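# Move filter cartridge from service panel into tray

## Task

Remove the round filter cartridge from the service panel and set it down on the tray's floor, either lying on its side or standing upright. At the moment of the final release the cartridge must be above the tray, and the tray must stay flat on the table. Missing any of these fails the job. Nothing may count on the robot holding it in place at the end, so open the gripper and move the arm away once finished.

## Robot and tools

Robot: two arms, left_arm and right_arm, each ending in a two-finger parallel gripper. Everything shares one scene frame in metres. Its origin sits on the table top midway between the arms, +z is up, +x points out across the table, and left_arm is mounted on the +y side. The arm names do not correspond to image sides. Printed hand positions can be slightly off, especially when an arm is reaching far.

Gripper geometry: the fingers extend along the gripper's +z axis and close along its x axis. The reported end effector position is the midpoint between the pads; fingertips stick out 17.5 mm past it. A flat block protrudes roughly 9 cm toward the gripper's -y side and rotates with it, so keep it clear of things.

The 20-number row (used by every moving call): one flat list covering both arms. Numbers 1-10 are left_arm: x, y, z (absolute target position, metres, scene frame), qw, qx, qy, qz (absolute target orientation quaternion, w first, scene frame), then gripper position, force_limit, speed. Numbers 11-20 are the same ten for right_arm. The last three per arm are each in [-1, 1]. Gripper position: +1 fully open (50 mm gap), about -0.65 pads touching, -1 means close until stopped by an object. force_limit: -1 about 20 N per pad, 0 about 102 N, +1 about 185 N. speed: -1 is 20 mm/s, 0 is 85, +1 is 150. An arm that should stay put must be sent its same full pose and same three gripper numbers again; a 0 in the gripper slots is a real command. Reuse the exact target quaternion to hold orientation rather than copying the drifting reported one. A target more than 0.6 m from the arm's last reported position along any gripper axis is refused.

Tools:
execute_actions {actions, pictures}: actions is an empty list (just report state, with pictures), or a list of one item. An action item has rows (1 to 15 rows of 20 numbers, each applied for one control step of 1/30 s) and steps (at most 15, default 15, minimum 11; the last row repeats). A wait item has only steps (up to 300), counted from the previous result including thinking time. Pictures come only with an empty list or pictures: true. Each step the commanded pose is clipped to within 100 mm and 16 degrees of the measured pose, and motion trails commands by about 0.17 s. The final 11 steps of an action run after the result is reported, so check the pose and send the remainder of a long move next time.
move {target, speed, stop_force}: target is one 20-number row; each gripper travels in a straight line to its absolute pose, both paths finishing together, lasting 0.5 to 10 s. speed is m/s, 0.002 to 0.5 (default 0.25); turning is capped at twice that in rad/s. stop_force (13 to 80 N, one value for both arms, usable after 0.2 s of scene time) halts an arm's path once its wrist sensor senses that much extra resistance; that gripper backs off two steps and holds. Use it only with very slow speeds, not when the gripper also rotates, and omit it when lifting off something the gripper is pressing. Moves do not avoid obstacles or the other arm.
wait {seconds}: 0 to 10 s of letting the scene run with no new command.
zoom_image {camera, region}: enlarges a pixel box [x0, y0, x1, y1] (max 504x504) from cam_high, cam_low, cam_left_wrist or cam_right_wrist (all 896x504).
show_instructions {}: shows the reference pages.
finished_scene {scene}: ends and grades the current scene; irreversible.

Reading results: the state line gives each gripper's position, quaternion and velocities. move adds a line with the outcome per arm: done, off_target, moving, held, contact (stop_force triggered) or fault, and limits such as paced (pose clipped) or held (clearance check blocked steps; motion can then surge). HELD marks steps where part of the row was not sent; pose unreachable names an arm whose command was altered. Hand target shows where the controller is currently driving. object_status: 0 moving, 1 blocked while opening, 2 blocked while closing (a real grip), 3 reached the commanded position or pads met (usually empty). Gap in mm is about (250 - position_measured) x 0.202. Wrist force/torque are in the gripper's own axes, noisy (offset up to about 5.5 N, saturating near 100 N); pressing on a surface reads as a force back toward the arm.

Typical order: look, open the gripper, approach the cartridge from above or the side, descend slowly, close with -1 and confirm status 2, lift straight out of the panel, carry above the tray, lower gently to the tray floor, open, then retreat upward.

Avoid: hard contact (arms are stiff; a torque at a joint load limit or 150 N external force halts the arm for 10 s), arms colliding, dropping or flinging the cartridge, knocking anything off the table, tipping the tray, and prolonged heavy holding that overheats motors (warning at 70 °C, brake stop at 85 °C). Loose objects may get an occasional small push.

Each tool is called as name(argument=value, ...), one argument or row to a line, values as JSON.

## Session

show_instructions(
)

execute_actions(
  actions=[],
)

Reference images for this scene: manual page 1, manual page 2, manual page 3, manual page 4, manual page 5, manual page 6, manual page 7.

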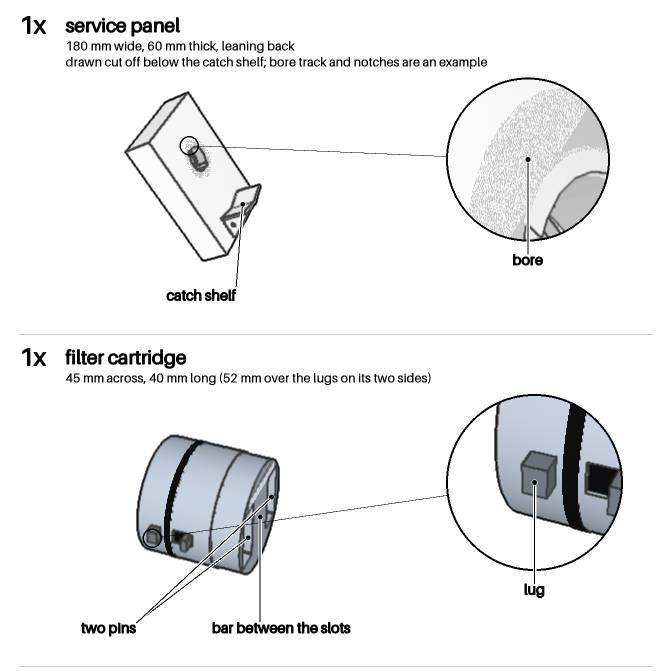

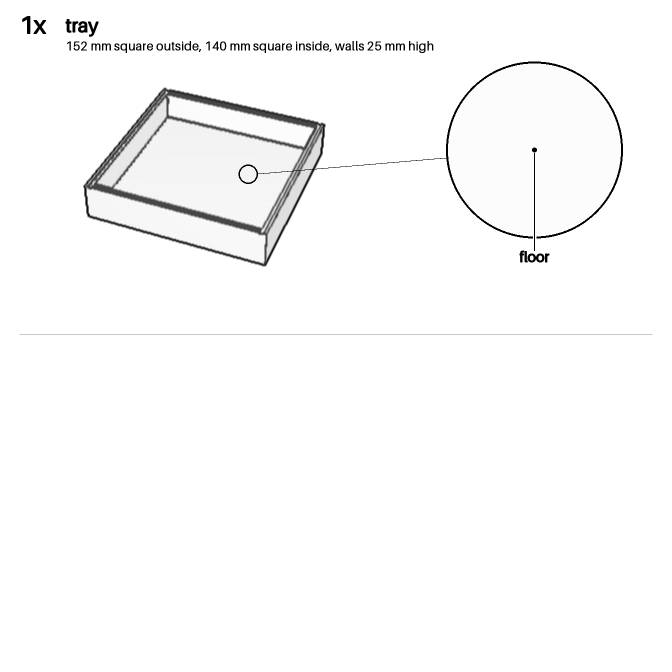

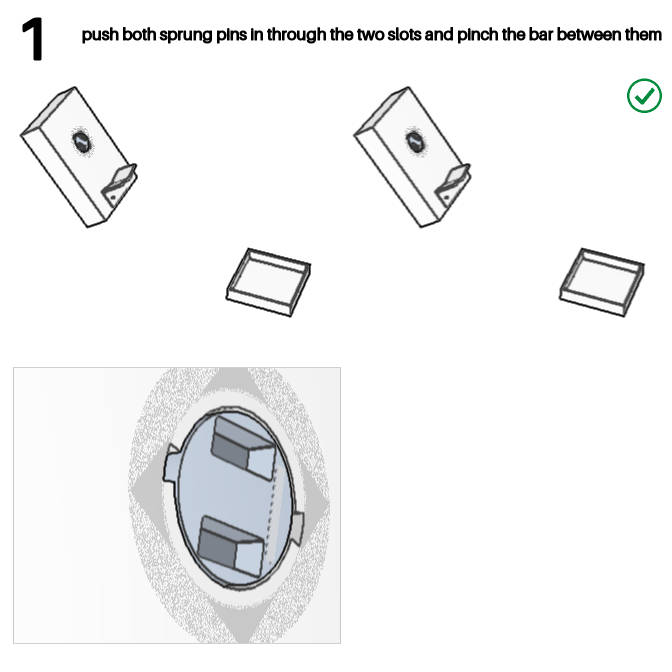

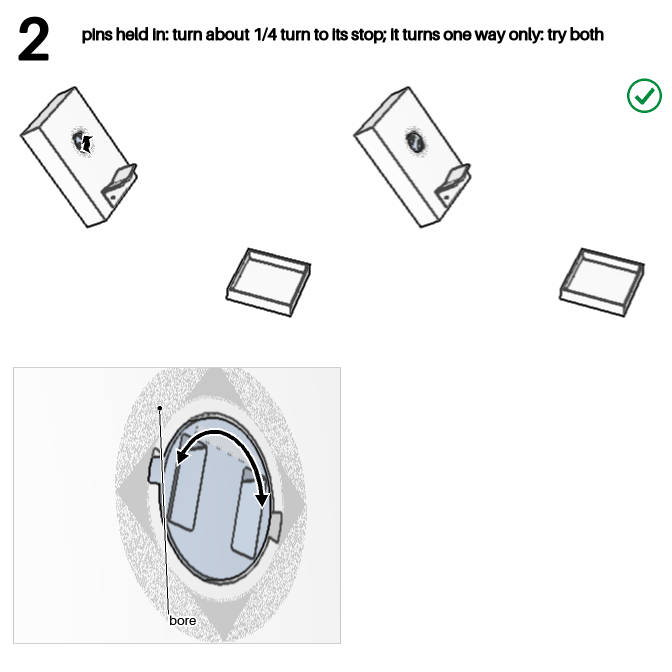

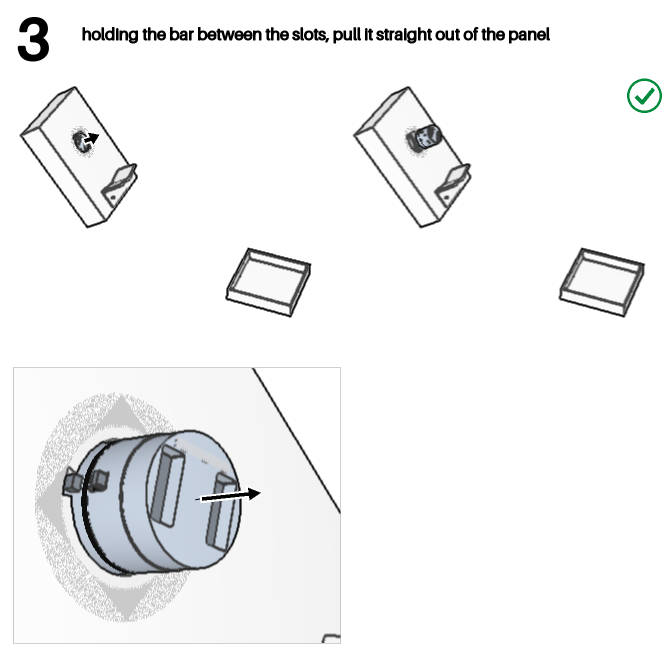

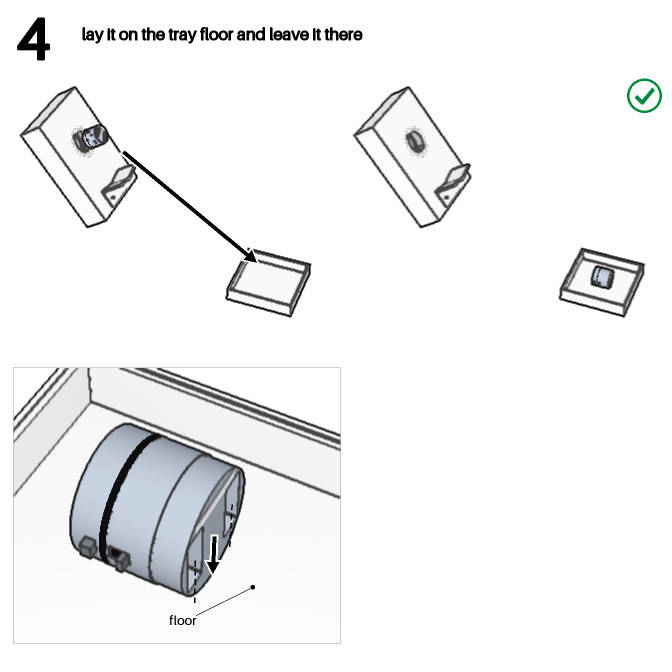

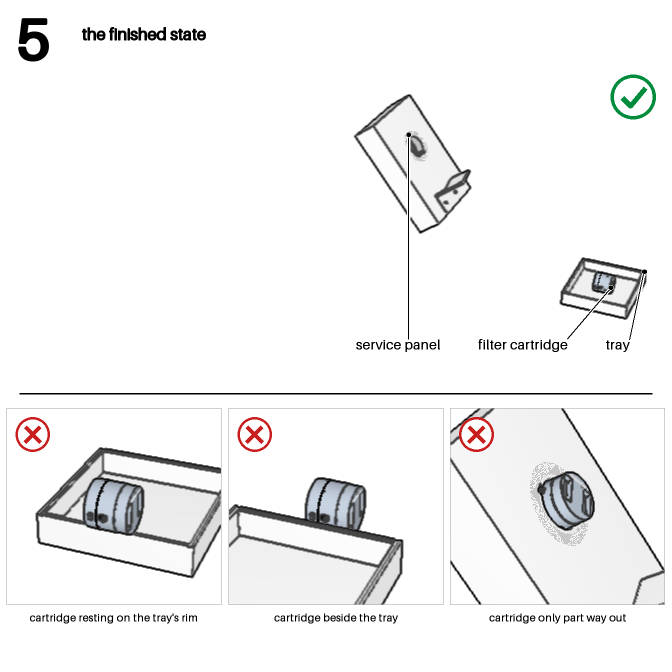

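Scene clock: 0.00 s of 4800.00 s.
left_arm: end_effector_position=(+0.6791, +0.6778, +0.1767) position_measured=3 object_status=3 end_effector_quat_wxyz=(-0.000, +0.721, +0.693, -0.001) end_effector_velocity=(-0.000, +0.001, -0.000) end_effector_angular_velocity=(+0.000, +0.001, +0.001) | right_arm: end_effector_position=(+0.1113, +0.5472, +0.2947) position_measured=3 object_status=3 end_effector_quat_wxyz=(-0.104, -0.112, +0.910, +0.385) end_effector_velocity=(-0.000, +0.000, -0.001) end_effector_angular_velocity=(-0.001, +0.000, -0.000)
Joint positions: left_arm=[-0.279 -1.555  2.144 -2.158 -1.572 -0.282] | right_arm=[ 4.58  -2.129 -1.496 -0.325  1.912 -0.196]
Joint velocities: left_arm=[ 0.001 -0.     0.     0.001  0.     0.   ] | right_arm=[ 0.    -0.001  0.     0.001 -0.     0.001]
Wrist force (N, on the end effector, along its own x y z axes, offset not removed): no reading
Wrist torque (N m, same axes, about the end effector's origin, offset not removed): no reading
Hand target (left_arm): +0.679, +0.678, +0.177; -0.000, +0.721, +0.693, -0.001
Hand target (right_arm): +0.111, +0.547, +0.295; -0.104, -0.112, +0.910, +0.385

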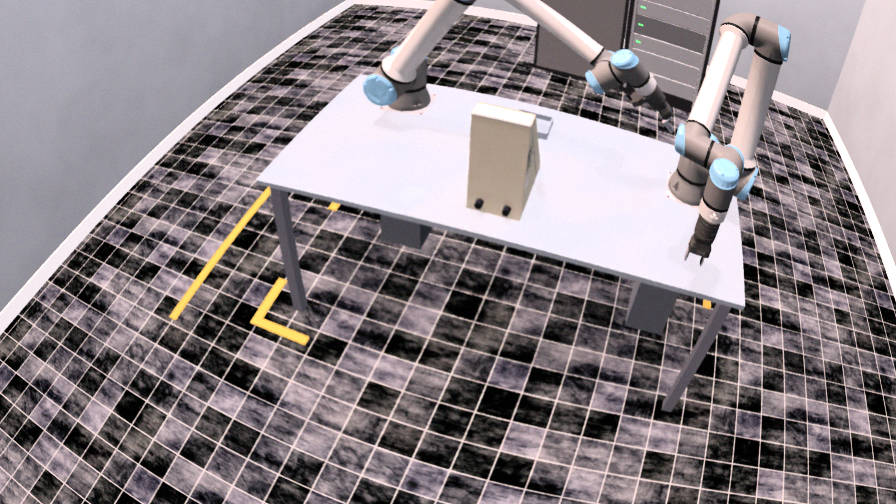

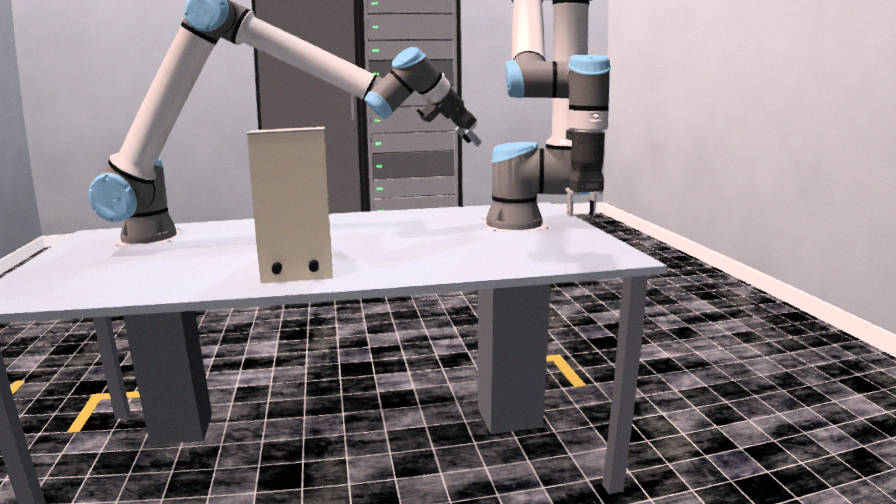

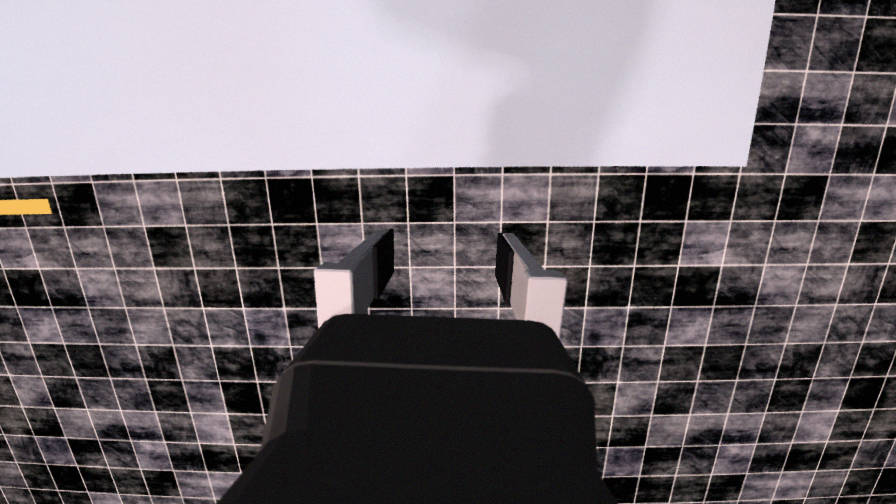

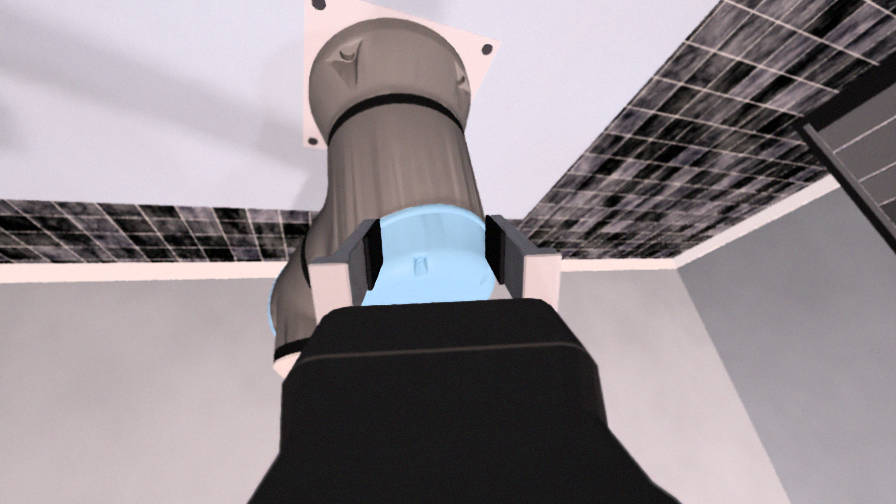

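move(
  target=[0.6791, 0.6778, 0.1767, 0.0, 0.721, 0.693, -0.001, 1, 0, 0, 0.23, 0.0, 0.39, 0.3265, -0.6272, 0.6272, -0.3265, 1, -0.5, 0],
  speed=0.35,
)

Scene clock: 6.63 s of 4800.00 s.
left_arm: end_effector_position=(+0.6791, +0.6778, +0.1767) position_measured=3 object_status=3 end_effector_quat_wxyz=(-0.000, +0.721, +0.693, -0.001) end_effector_velocity=(-0.000, -0.000, +0.000) end_effector_angular_velocity=(-0.001, -0.001, -0.002) | right_arm: end_effector_position=(+0.2296, +0.0000, +0.3897) position_measured=3 object_status=3 end_effector_quat_wxyz=(-0.327, +0.627, -0.627, +0.326) end_effector_velocity=(+0.000, -0.003, -0.000) end_effector_angular_velocity=(-0.005, -0.007, +0.002)
Joint positions: left_arm=[-0.279 -1.555  2.143 -2.158 -1.573 -0.282] | right_arm=[ 4.935 -1.339 -2.149 -1.583  0.659 -1.126]
Joint velocities: left_arm=[-0.    -0.002  0.001 -0.001 -0.001  0.002] | right_arm=[ 0.003  0.003 -0.004 -0.01  -0.005  0.005]
Wrist force (N, on the end effector, along its own x y z axes, offset not removed): left_arm=[-2.6 2.8 -5.5] | right_arm=[-6.1 2.7 -1.0]
Wrist torque (N m, same axes, about the end effector's origin, offset not removed): left_arm=[0.36 0.45 0.28] | right_arm=[0.40 1.38 0.04]
Hand target (left_arm): +0.679, +0.678, +0.177; -0.000, +0.721, +0.693, -0.001
Hand target (right_arm): +0.230, -0.000, +0.390; -0.327, +0.627, -0.627, +0.326
Off the commanded pose (left_arm): 0.000 m, 0 deg.
Off the commanded pose (right_arm): 0.001 m, 0 deg.
Kept back: nothing.
move: done

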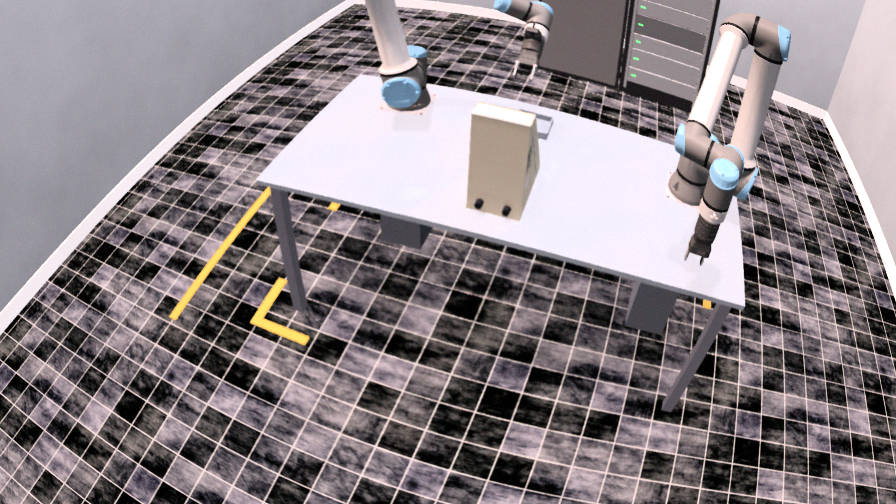

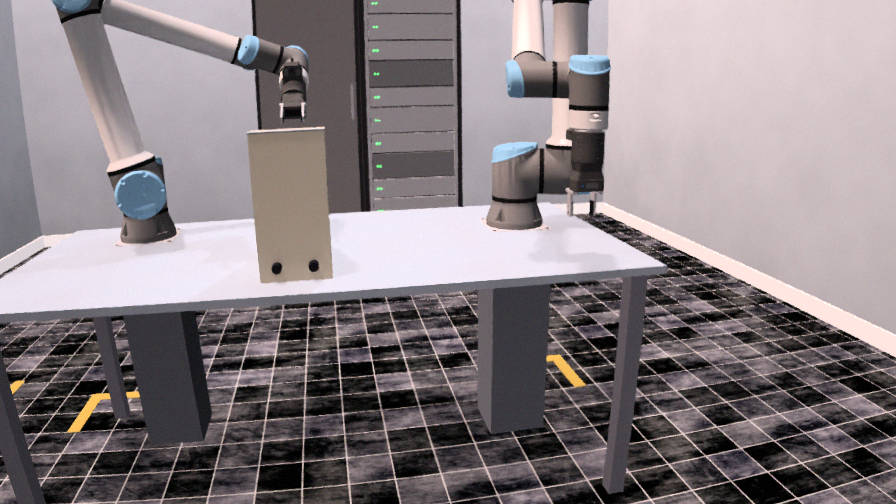

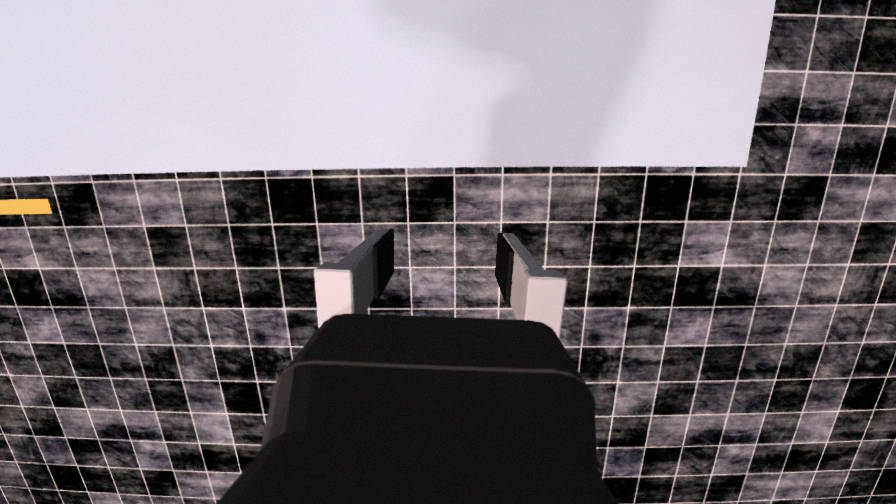

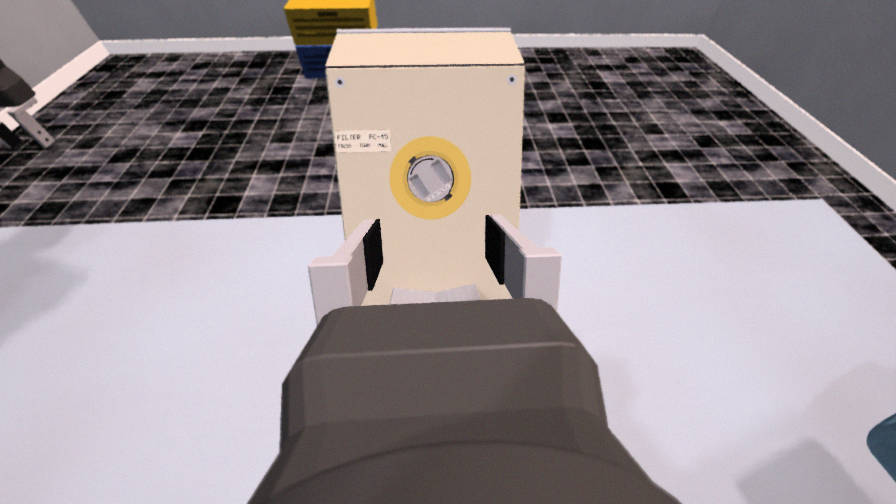

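zoom_image(
  camera="cam_right_wrist",
  region=[380, 128, 480, 228],
)

zoom_image(
  camera="cam_right_wrist",
  region=[300, 20, 580, 300],
)

Region (380, 128, 480, 228) of cam_right_wrist's 896x504 image, scaled by 5.040, with more detail than that image has.

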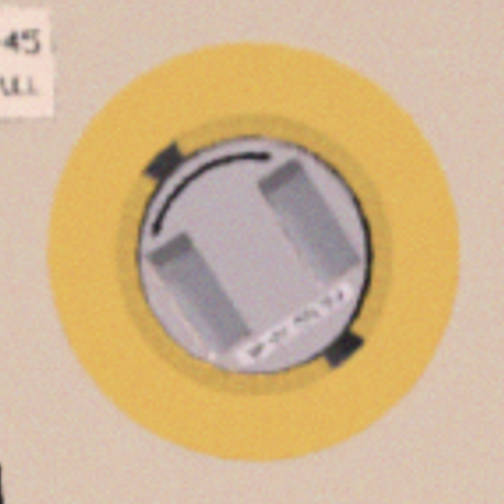

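Region (300, 20, 580, 300) of cam_right_wrist's 896x504 image, scaled by 1.800, with more detail than that image has.

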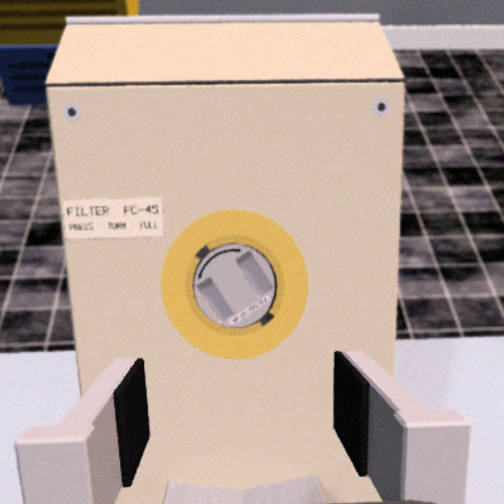

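zoom_image(
  camera="cam_right_wrist",
  region=[310, 50, 370, 250],
)

zoom_image(
  camera="cam_right_wrist",
  region=[490, 50, 550, 250],
)

Region (310, 50, 370, 250) of cam_right_wrist's 896x504 image, scaled by 2.520, with more detail than that image has; it fills the left 151 columns of this view, and the rest is white.

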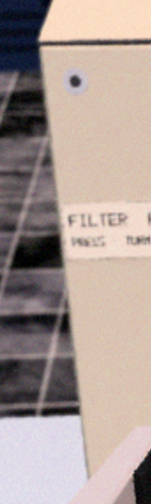

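Region (490, 50, 550, 250) of cam_right_wrist's 896x504 image, scaled by 2.520, with more detail than that image has; it fills the left 151 columns of this view, and the rest is white.

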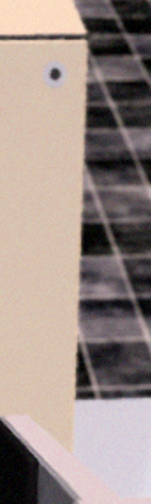

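move(
  target=[0.6791, 0.6778, 0.1767, 0.0, 0.721, 0.693, -0.001, 1, 0, 0, 0.3505, 0.0015, 0.3178, 0.2237, -0.7757, 0.4344, -0.3995, -0.064, -0.5, 0],
  speed=0.2,
)

Scene clock: 13.73 s of 4800.00 s.
left_arm: end_effector_position=(+0.6791, +0.6778, +0.1767) position_measured=3 object_status=3 end_effector_quat_wxyz=(-0.000, +0.721, +0.693, -0.001) end_effector_velocity=(+0.001, +0.000, +0.001) end_effector_angular_velocity=(+0.001, -0.002, +0.000) | right_arm: end_effector_position=(+0.3501, +0.0013, +0.3179) position_measured=162 object_status=3 end_effector_quat_wxyz=(-0.224, +0.775, -0.435, +0.400) end_effector_velocity=(+0.002, +0.000, -0.001) end_effector_angular_velocity=(-0.004, +0.002, +0.010)
Joint positions: left_arm=[-0.279 -1.555  2.143 -2.158 -1.573 -0.282] | right_arm=[ 4.7   -1.439 -2.272 -1.046  0.62  -2.065]
Joint velocities: left_arm=[ 0.    -0.    -0.001  0.     0.002  0.   ] | right_arm=[-0.004 -0.001 -0.004  0.02   0.002 -0.024]
Wrist force (N, on the end effector, along its own x y z axes, offset not removed): left_arm=[0.7 0.7 -3.6] | right_arm=[-3.2 2.4 2.4]
Wrist torque (N m, same axes, about the end effector's origin, offset not removed): left_arm=[0.04 -0.04 0.14] | right_arm=[0.34 0.79 -0.19]
Hand target (left_arm): +0.679, +0.678, +0.177; -0.000, +0.721, +0.693, -0.001
Hand target (right_arm): +0.350, +0.001, +0.318; -0.224, +0.776, -0.434, +0.399
Off the commanded pose (left_arm): 0.000 m, 0 deg.
Off the commanded pose (right_arm): 0.000 m, 0 deg.
Kept back: nothing.
After step 90, 2.17 s passed at rest.
move: done

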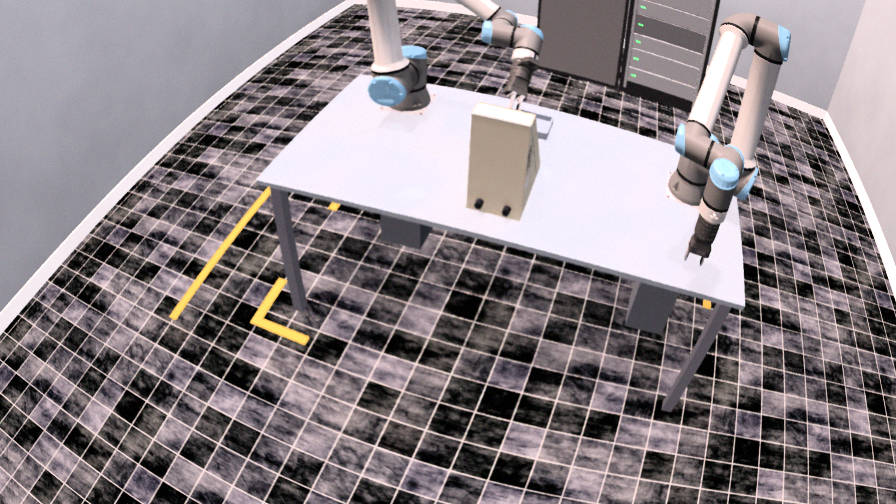

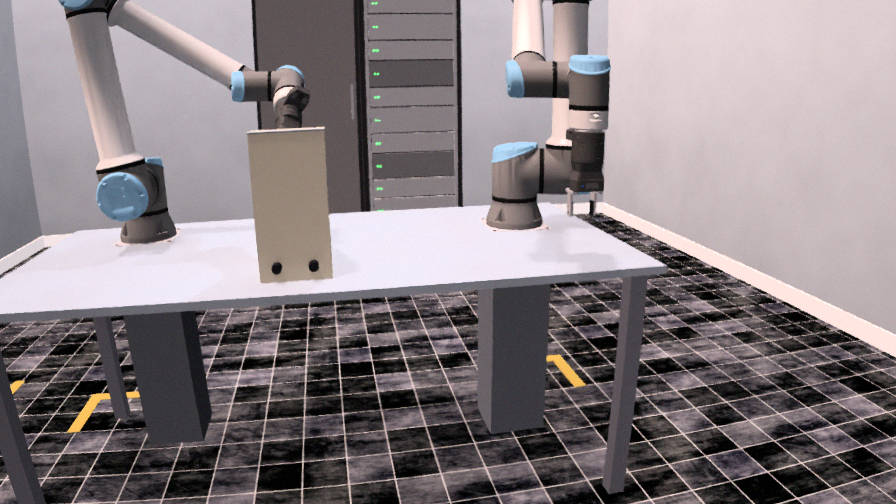

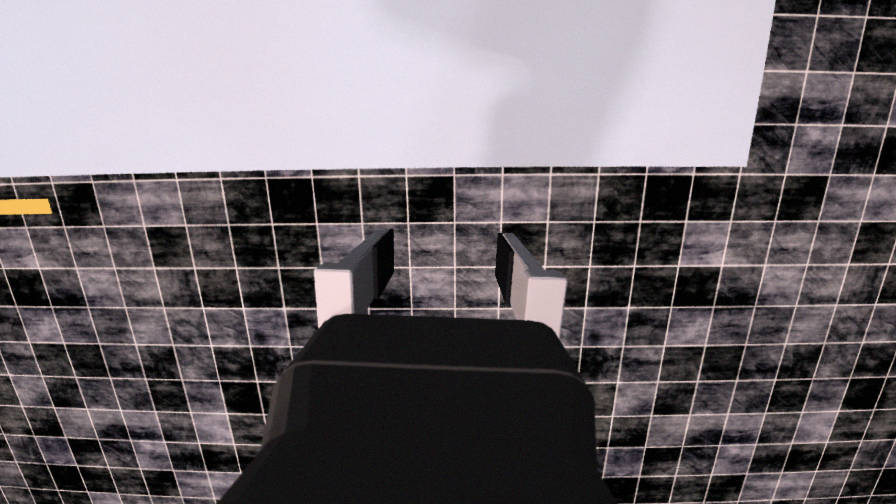

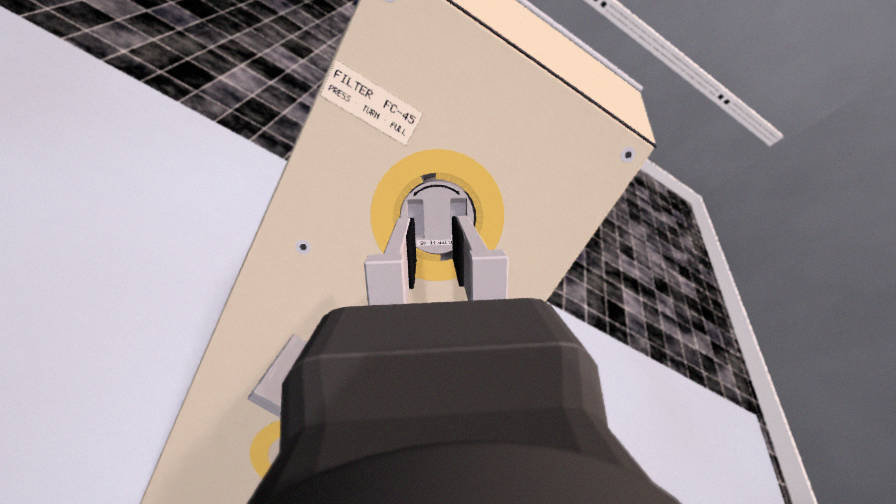

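zoom_image(
  camera="cam_right_wrist",
  region=[365, 145, 509, 289],
)

Region (365, 145, 509, 289) of cam_right_wrist's 896x504 image, scaled by 3.500, with more detail than that image has.

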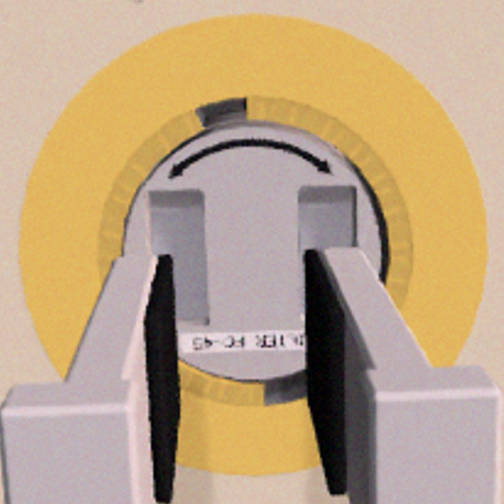

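move(
  target=[0.6791, 0.6778, 0.1767, 0.0, 0.721, 0.693, -0.001, 1, 0, 0, 0.3814, -0.0002, 0.2981, 0.2255, -0.7738, 0.4378, -0.3985, -0.064, -0.5, 0],
  speed=0.05,
)

zoom_image(
  camera="cam_right_wrist",
  region=[365, 145, 509, 289],
)

Scene clock: 18.47 s of 4800.00 s.
left_arm: end_effector_position=(+0.6791, +0.6778, +0.1767) position_measured=3 object_status=3 end_effector_quat_wxyz=(-0.000, +0.721, +0.693, -0.001) end_effector_velocity=(-0.001, -0.000, -0.000) end_effector_angular_velocity=(-0.000, +0.001, -0.000) | right_arm: end_effector_position=(+0.3811, -0.0002, +0.2983) position_measured=162 object_status=3 end_effector_quat_wxyz=(-0.225, +0.774, -0.438, +0.399) end_effector_velocity=(+0.002, +0.000, -0.002) end_effector_angular_velocity=(+0.000, +0.000, +0.001)
Joint positions: left_arm=[-0.279 -1.555  2.143 -2.158 -1.573 -0.282] | right_arm=[ 4.641 -1.491 -2.291 -0.892  0.62  -2.16 ]
Joint velocities: left_arm=[-0.    -0.001  0.001  0.001 -0.001 -0.   ] | right_arm=[-0.004 -0.004 -0.001  0.013  0.001 -0.009]
Wrist force (N, on the end effector, along its own x y z axes, offset not removed): left_arm=[-2.1 -2.5 -6.9] | right_arm=[-6.1 6.0 2.3]
Wrist torque (N m, same axes, about the end effector's origin, offset not removed): left_arm=[-0.64 0.34 0.34] | right_arm=[0.95 1.37 -0.35]
Hand target (left_arm): +0.679, +0.678, +0.177; -0.000, +0.721, +0.693, -0.001
Hand target (right_arm): +0.381, -0.000, +0.298; -0.225, +0.774, -0.438, +0.398
Off the commanded pose (left_arm): 0.000 m, 0 deg.
Off the commanded pose (right_arm): 0.000 m, 0 deg.
Kept back: nothing.
After step 90, 0.60 s passed at rest.
move: done

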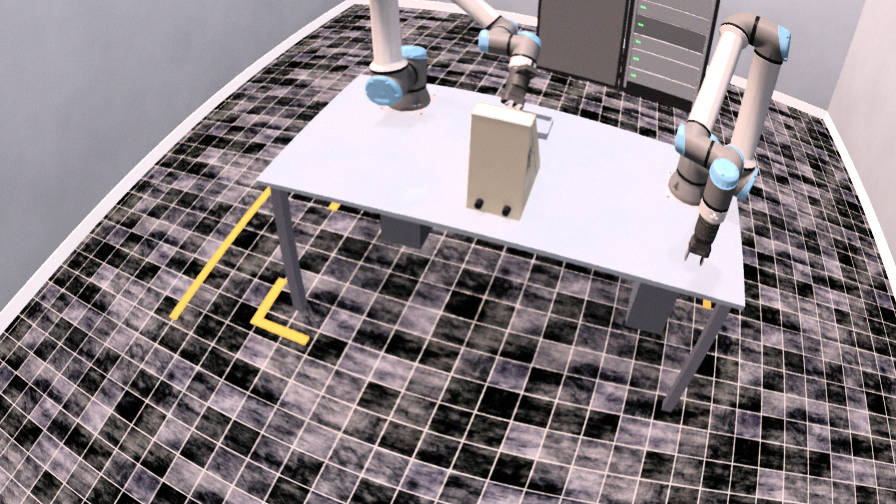

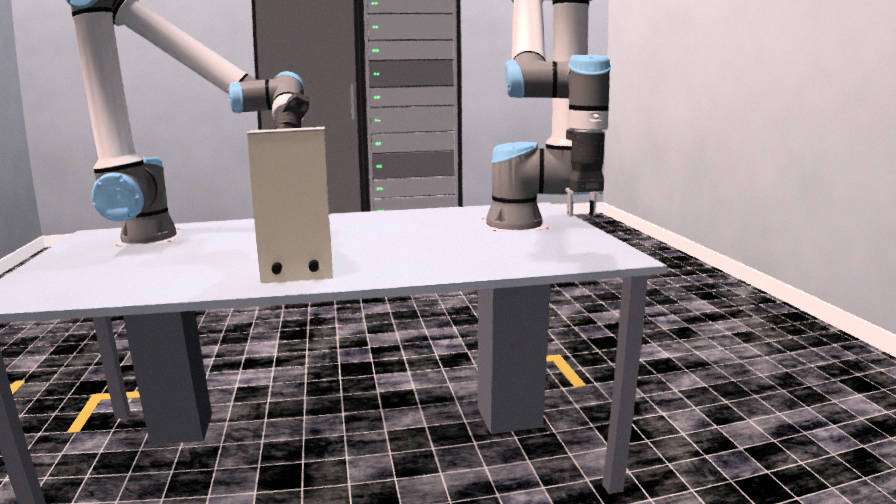

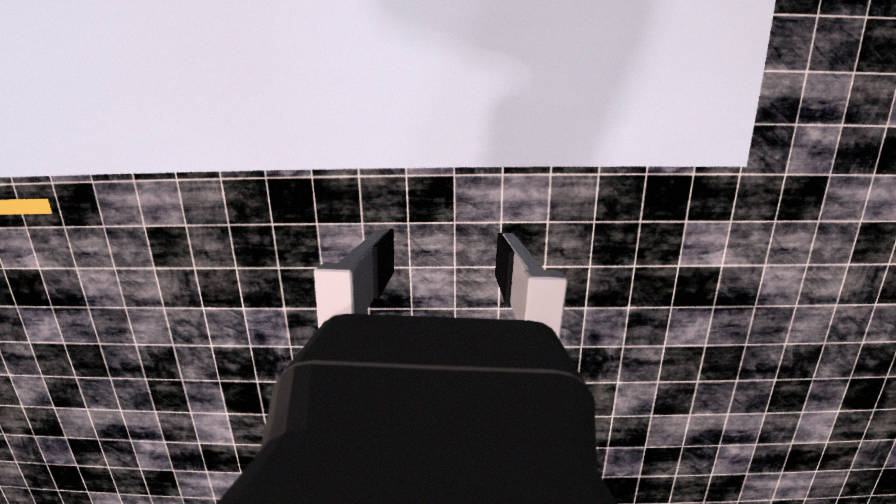

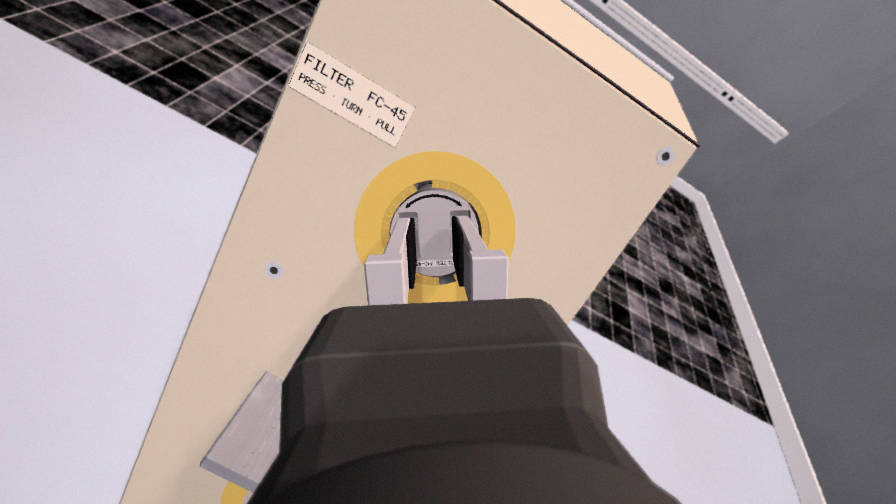

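Region (365, 145, 509, 289) of cam_right_wrist's 896x504 image, scaled by 3.500, with more detail than that image has.

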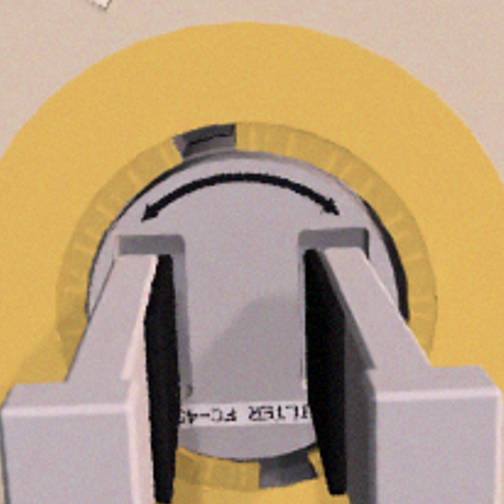

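zoom_image(
  camera="cam_right_wrist",
  region=[392, 200, 476, 236],
)

Region (392, 200, 476, 236) of cam_right_wrist's 896x504 image, scaled by 6.000, with more detail than that image has; it fills the top 216 rows of this view, and the rest is white.

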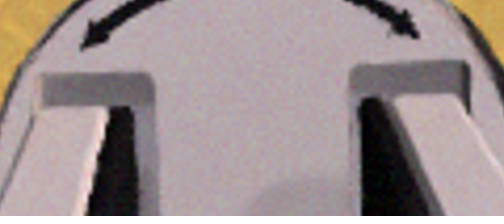

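move(
  target=[0.6791, 0.6778, 0.1767, 0.0, 0.721, 0.693, -0.001, 1, 0, 0, 0.3921, -0.0006, 0.2907, 0.2255, -0.7738, 0.4378, -0.3985, -0.064, -0.5, 0],
  speed=0.012,
  stop_force=18,
)

Scene clock: 21.33 s of 4800.00 s.
left_arm: end_effector_position=(+0.6791, +0.6778, +0.1767) position_measured=3 object_status=3 end_effector_quat_wxyz=(-0.000, +0.721, +0.693, -0.001) end_effector_velocity=(-0.001, -0.000, -0.002) end_effector_angular_velocity=(+0.000, +0.002, +0.002) | right_arm: end_effector_position=(+0.3918, -0.0006, +0.2909) position_measured=162 object_status=3 end_effector_quat_wxyz=(-0.225, +0.774, -0.438, +0.398) end_effector_velocity=(+0.003, -0.000, -0.002) end_effector_angular_velocity=(-0.001, -0.000, +0.001)
Joint positions: left_arm=[-0.279 -1.555  2.143 -2.158 -1.573 -0.282] | right_arm=[ 4.621 -1.511 -2.296 -0.838  0.621 -2.195]
Joint velocities: left_arm=[-0.     0.     0.003 -0.001 -0.    -0.002] | right_arm=[-0.005 -0.005 -0.001  0.013  0.    -0.01 ]
Wrist force (N, on the end effector, along its own x y z axes, offset not removed): left_arm=[1.6 -2.6 -2.9] | right_arm=[-5.2 -2.7 -4.5]
Wrist torque (N m, same axes, about the end effector's origin, offset not removed): left_arm=[-0.52 -0.33 0.23] | right_arm=[-0.43 1.02 -0.33]
Hand target (left_arm): +0.679, +0.678, +0.177; -0.000, +0.721, +0.693, -0.001
Hand target (right_arm): +0.392, -0.001, +0.291; -0.225, +0.774, -0.438, +0.398
Off the commanded pose (left_arm): 0.000 m, 0 deg.
Off the commanded pose (right_arm): 0.000 m, 0 deg.
Kept back: nothing.
move: done

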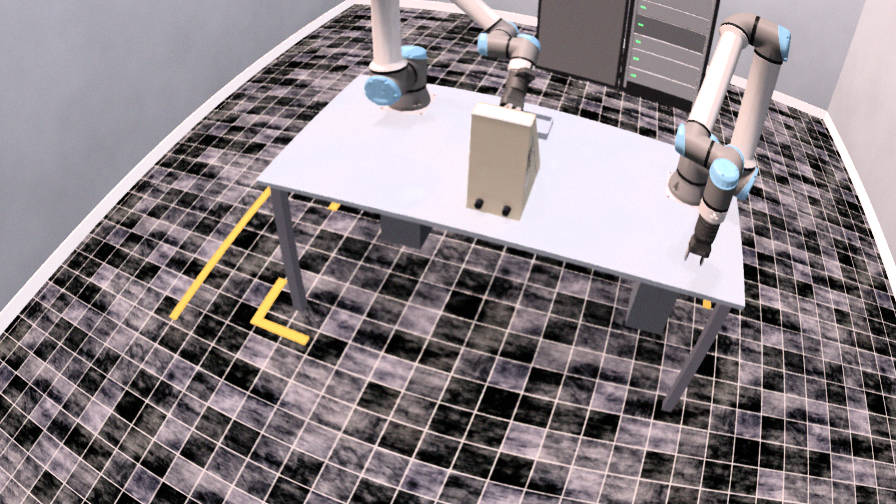

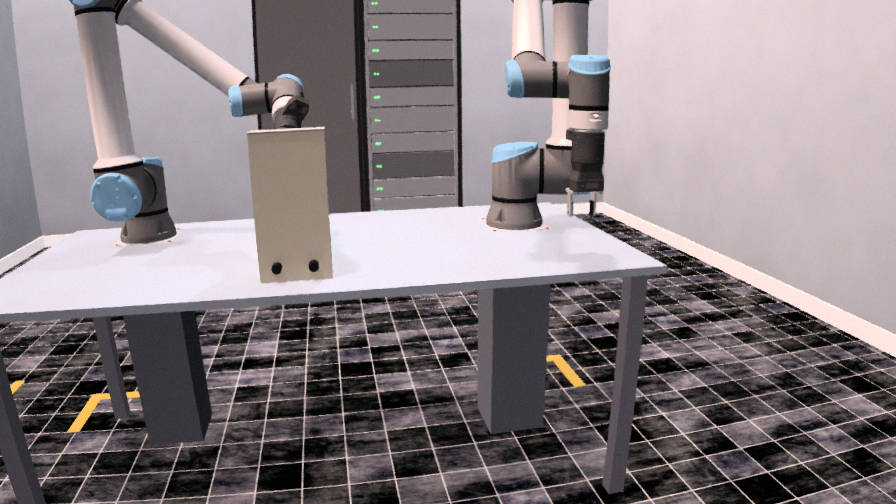

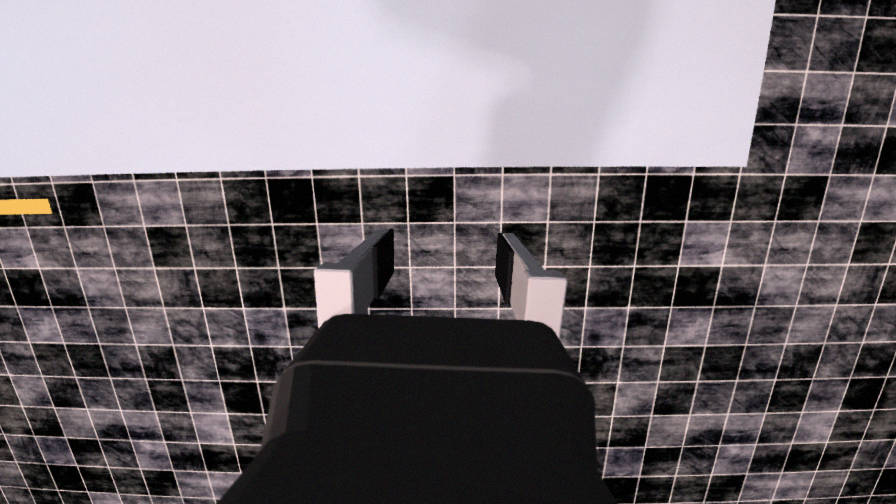

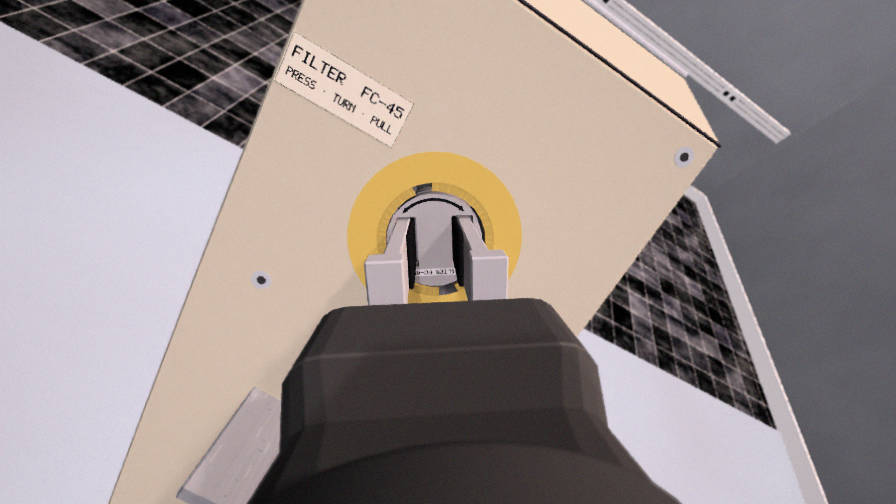

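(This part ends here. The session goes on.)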